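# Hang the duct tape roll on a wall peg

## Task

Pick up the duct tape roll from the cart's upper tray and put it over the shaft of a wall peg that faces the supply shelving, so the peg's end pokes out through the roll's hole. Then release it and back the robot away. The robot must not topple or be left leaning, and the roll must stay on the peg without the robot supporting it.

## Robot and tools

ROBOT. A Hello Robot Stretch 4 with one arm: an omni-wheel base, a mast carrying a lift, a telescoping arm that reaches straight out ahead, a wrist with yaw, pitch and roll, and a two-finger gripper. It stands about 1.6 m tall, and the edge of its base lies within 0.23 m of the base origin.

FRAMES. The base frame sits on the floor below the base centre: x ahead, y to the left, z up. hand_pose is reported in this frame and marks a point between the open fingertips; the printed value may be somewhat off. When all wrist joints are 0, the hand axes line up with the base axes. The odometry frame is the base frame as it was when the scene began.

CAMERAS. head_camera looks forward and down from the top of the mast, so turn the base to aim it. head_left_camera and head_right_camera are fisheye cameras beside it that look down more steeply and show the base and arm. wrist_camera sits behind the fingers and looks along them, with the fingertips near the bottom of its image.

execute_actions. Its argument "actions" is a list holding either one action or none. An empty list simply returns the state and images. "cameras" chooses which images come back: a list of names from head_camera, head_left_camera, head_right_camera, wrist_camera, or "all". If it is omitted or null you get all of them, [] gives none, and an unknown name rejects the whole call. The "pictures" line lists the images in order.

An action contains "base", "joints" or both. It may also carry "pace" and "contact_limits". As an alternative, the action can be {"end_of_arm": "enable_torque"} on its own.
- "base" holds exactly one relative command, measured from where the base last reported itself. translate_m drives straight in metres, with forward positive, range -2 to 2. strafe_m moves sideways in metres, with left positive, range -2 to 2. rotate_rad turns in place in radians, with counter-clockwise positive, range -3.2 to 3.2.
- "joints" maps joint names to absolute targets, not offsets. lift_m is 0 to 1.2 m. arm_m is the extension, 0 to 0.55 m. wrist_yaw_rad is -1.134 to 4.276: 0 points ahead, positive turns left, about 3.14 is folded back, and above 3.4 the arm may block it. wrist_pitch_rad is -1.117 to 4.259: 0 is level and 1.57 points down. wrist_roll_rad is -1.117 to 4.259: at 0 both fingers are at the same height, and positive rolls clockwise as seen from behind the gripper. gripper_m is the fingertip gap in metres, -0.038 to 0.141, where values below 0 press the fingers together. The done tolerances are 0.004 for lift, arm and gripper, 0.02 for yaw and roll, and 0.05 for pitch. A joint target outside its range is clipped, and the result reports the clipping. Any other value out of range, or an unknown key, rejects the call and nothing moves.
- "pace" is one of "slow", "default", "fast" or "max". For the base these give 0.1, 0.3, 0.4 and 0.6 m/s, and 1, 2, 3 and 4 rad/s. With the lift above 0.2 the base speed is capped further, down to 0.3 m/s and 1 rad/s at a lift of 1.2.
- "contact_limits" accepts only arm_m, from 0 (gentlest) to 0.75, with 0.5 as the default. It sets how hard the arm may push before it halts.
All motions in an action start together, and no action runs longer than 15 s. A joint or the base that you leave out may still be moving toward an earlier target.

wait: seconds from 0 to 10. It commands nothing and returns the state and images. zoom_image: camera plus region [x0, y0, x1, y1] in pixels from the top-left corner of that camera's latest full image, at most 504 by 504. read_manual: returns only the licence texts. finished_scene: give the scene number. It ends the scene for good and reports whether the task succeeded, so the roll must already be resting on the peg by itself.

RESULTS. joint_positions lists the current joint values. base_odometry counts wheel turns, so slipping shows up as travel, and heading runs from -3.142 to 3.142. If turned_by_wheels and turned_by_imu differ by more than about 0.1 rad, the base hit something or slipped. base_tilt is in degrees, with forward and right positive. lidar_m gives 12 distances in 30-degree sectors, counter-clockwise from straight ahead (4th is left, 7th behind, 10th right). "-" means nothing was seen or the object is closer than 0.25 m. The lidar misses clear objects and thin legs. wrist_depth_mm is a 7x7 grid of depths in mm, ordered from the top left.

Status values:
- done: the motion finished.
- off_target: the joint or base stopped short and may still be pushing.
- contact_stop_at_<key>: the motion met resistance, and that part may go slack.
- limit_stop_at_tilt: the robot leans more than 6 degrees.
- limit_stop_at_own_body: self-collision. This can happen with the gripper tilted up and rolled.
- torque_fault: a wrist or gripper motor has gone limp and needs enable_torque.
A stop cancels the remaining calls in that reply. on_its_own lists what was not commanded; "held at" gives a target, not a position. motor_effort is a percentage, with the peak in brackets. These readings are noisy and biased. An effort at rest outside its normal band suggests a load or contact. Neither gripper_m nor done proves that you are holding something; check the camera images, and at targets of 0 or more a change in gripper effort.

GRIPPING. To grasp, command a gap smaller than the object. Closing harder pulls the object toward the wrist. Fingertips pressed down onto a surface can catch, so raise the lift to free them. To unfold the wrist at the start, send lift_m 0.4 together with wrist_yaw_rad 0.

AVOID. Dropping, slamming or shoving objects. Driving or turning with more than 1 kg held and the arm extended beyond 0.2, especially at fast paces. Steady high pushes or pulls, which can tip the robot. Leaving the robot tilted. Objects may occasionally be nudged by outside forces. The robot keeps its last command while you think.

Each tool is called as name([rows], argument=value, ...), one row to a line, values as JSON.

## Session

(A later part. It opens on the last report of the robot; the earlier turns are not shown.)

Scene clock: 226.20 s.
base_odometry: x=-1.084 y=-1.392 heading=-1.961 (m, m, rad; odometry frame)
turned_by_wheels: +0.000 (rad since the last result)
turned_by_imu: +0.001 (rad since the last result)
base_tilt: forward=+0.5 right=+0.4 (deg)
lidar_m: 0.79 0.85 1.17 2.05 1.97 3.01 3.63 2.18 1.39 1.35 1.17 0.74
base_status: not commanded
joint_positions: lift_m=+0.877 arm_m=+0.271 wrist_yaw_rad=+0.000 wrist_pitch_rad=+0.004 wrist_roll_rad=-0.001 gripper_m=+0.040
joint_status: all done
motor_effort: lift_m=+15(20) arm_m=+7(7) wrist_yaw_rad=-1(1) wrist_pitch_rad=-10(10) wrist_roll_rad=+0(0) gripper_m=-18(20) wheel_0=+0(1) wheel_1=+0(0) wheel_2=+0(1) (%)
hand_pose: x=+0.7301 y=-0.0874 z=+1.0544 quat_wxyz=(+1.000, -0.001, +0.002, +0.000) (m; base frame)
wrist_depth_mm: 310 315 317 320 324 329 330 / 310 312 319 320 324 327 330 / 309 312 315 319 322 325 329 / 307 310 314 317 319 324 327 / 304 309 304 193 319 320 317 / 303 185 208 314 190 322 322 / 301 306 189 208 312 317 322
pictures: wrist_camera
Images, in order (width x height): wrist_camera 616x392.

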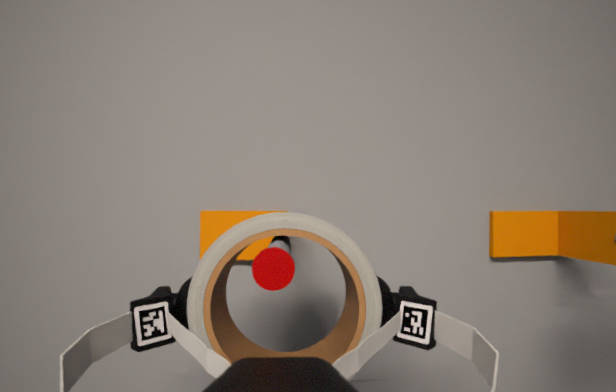

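execute_actions([
  {"joints":{"gripper_m":0.141,"arm_m":0.261},"pace":"slow"},
], cameras=["wrist_camera","head_camera"])

Scene clock: 232.70 s.
base_odometry: x=-1.084 y=-1.392 heading=-1.961 (m, m, rad; odometry frame)
turned_by_wheels: +0.000 (rad since the last result)
turned_by_imu: +0.003 (rad since the last result)
base_tilt: forward=+0.5 right=+0.4 (deg)
lidar_m: 0.73 0.85 1.17 2.06 1.97 3.00 3.65 2.17 1.41 1.35 1.14 0.76
base_status: not commanded
joint_positions: lift_m=+0.877 arm_m=+0.262 wrist_yaw_rad=+0.000 wrist_pitch_rad=+0.002 wrist_roll_rad=-0.001 gripper_m=+0.141
joint_status: all done
motor_effort: lift_m=+15(15) arm_m=-7(6) wrist_yaw_rad=-1(1) wrist_pitch_rad=-6(9) wrist_roll_rad=-1(2) gripper_m=-1(20) wheel_0=-1(1) wheel_1=+0(0) wheel_2=+0(1) (%)
hand_pose: x=+0.7216 y=-0.0874 z=+1.0548 quat_wxyz=(+1.000, -0.001, +0.001, +0.000) (m; base frame)
wrist_depth_mm: 320 324 325 330 334 338 343 / 319 322 325 329 332 334 342 / 319 320 324 327 330 336 338 / 315 320 322 327 327 332 336 / 314 317 314 206 327 329 327 / 312 199 239 320 206 330 332 / 314 312 195 183 325 327 329
pictures: head_camera, wrist_camera
Images, in order (width x height): head_camera 420x560, wrist_camera 616x392.

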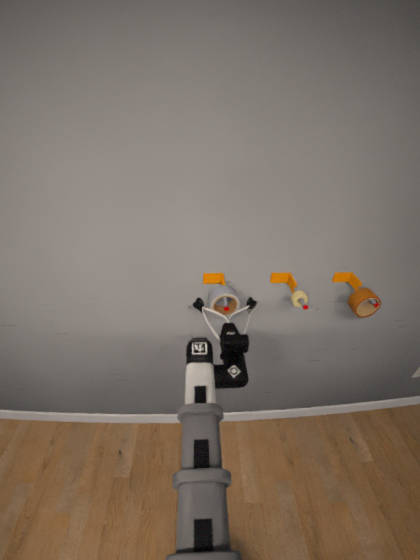

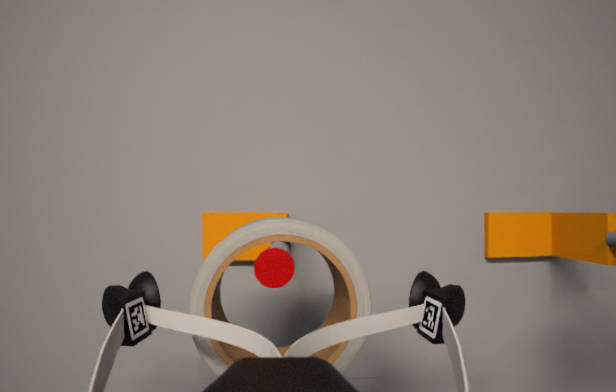

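The roll is released and resting on the shaft. I'll retract the arm and back away.

execute_actions([
  {"joints":{"arm_m":0.05},"base":{"translate_m":-0.25}},
])

Scene clock: 237.30 s.
base_odometry: x=-0.988 y=-1.161 heading=-1.961 (m, m, rad; odometry frame)
turned_by_wheels: +0.000 (rad since the last result)
turned_by_imu: +0.002 (rad since the last result)
base_tilt: forward=+0.5 right=+0.4 (deg)
lidar_m: 0.91 1.11 1.52 2.07 1.86 2.89 3.49 1.97 1.72 1.33 1.51 0.95
base_status: done
joint_positions: lift_m=+0.877 arm_m=+0.051 wrist_yaw_rad=+0.000 wrist_pitch_rad=+0.002 wrist_roll_rad=-0.001 gripper_m=+0.141
joint_status: all done
motor_effort: lift_m=+15(16) arm_m=-7(8) wrist_yaw_rad=-1(2) wrist_pitch_rad=-5(6) wrist_roll_rad=+0(2) gripper_m=+1(0) wheel_0=+0(4) wheel_1=+0(6) wheel_2=-1(8) (%)
hand_pose: x=+0.5106 y=-0.0874 z=+1.0548 quat_wxyz=(+1.000, -0.001, +0.001, +0.000) (m; base frame)
wrist_depth_mm: 768 768 798 798 809 820 820 / 778 778 788 798 820 820 820 / 778 768 778 798 809 820 809 / 768 768 778 788 809 809 798 / 759 768 768 788 798 798 691 / 759 200 768 778 216 788 798 / 768 759 768 466 778 798 798
pictures: head_camera, head_left_camera, head_right_camera, wrist_camera
Images, in order (width x height): head_camera 420x560, head_left_camera 420x672, head_right_camera 420x672, wrist_camera 616x392.

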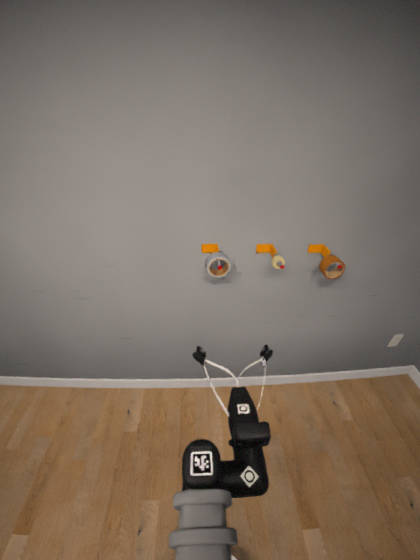

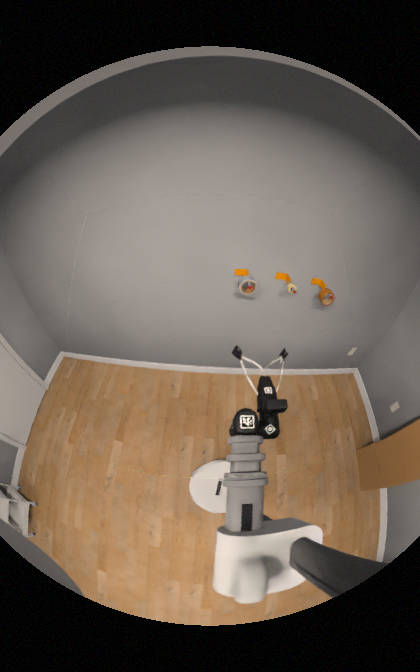

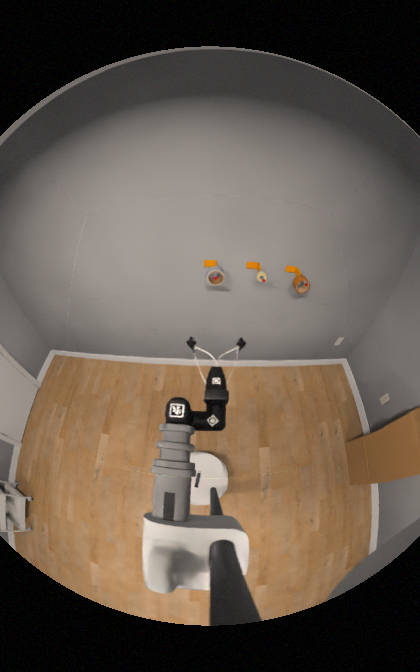

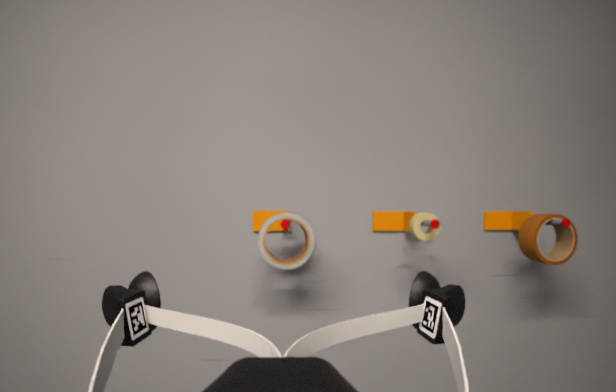

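zoom_image(camera="head_left_camera", region=[215, 255, 345, 315])

zoom_image(camera="head_camera", region=[185, 230, 285, 300])

Region (215, 255, 345, 315) of head_left_camera's 420x672 image, scaled by 3.877, with more detail than that image has; it fills the top 233 rows of this view, and the rest is white.

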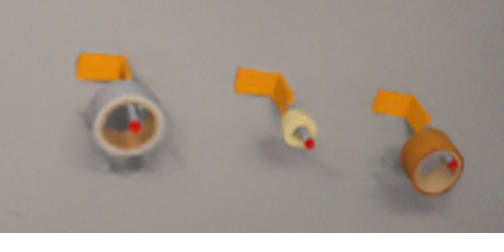

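Region (185, 230, 285, 300) of head_camera's 420x560 image, scaled by 5.040, with more detail than that image has; it fills the top 353 rows of this view, and the rest is white.

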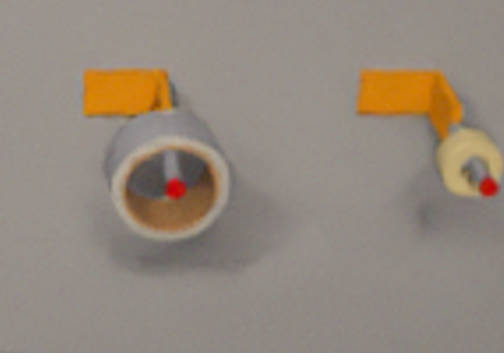

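finished_scene(scene=2)

The scene is finished: the task was done.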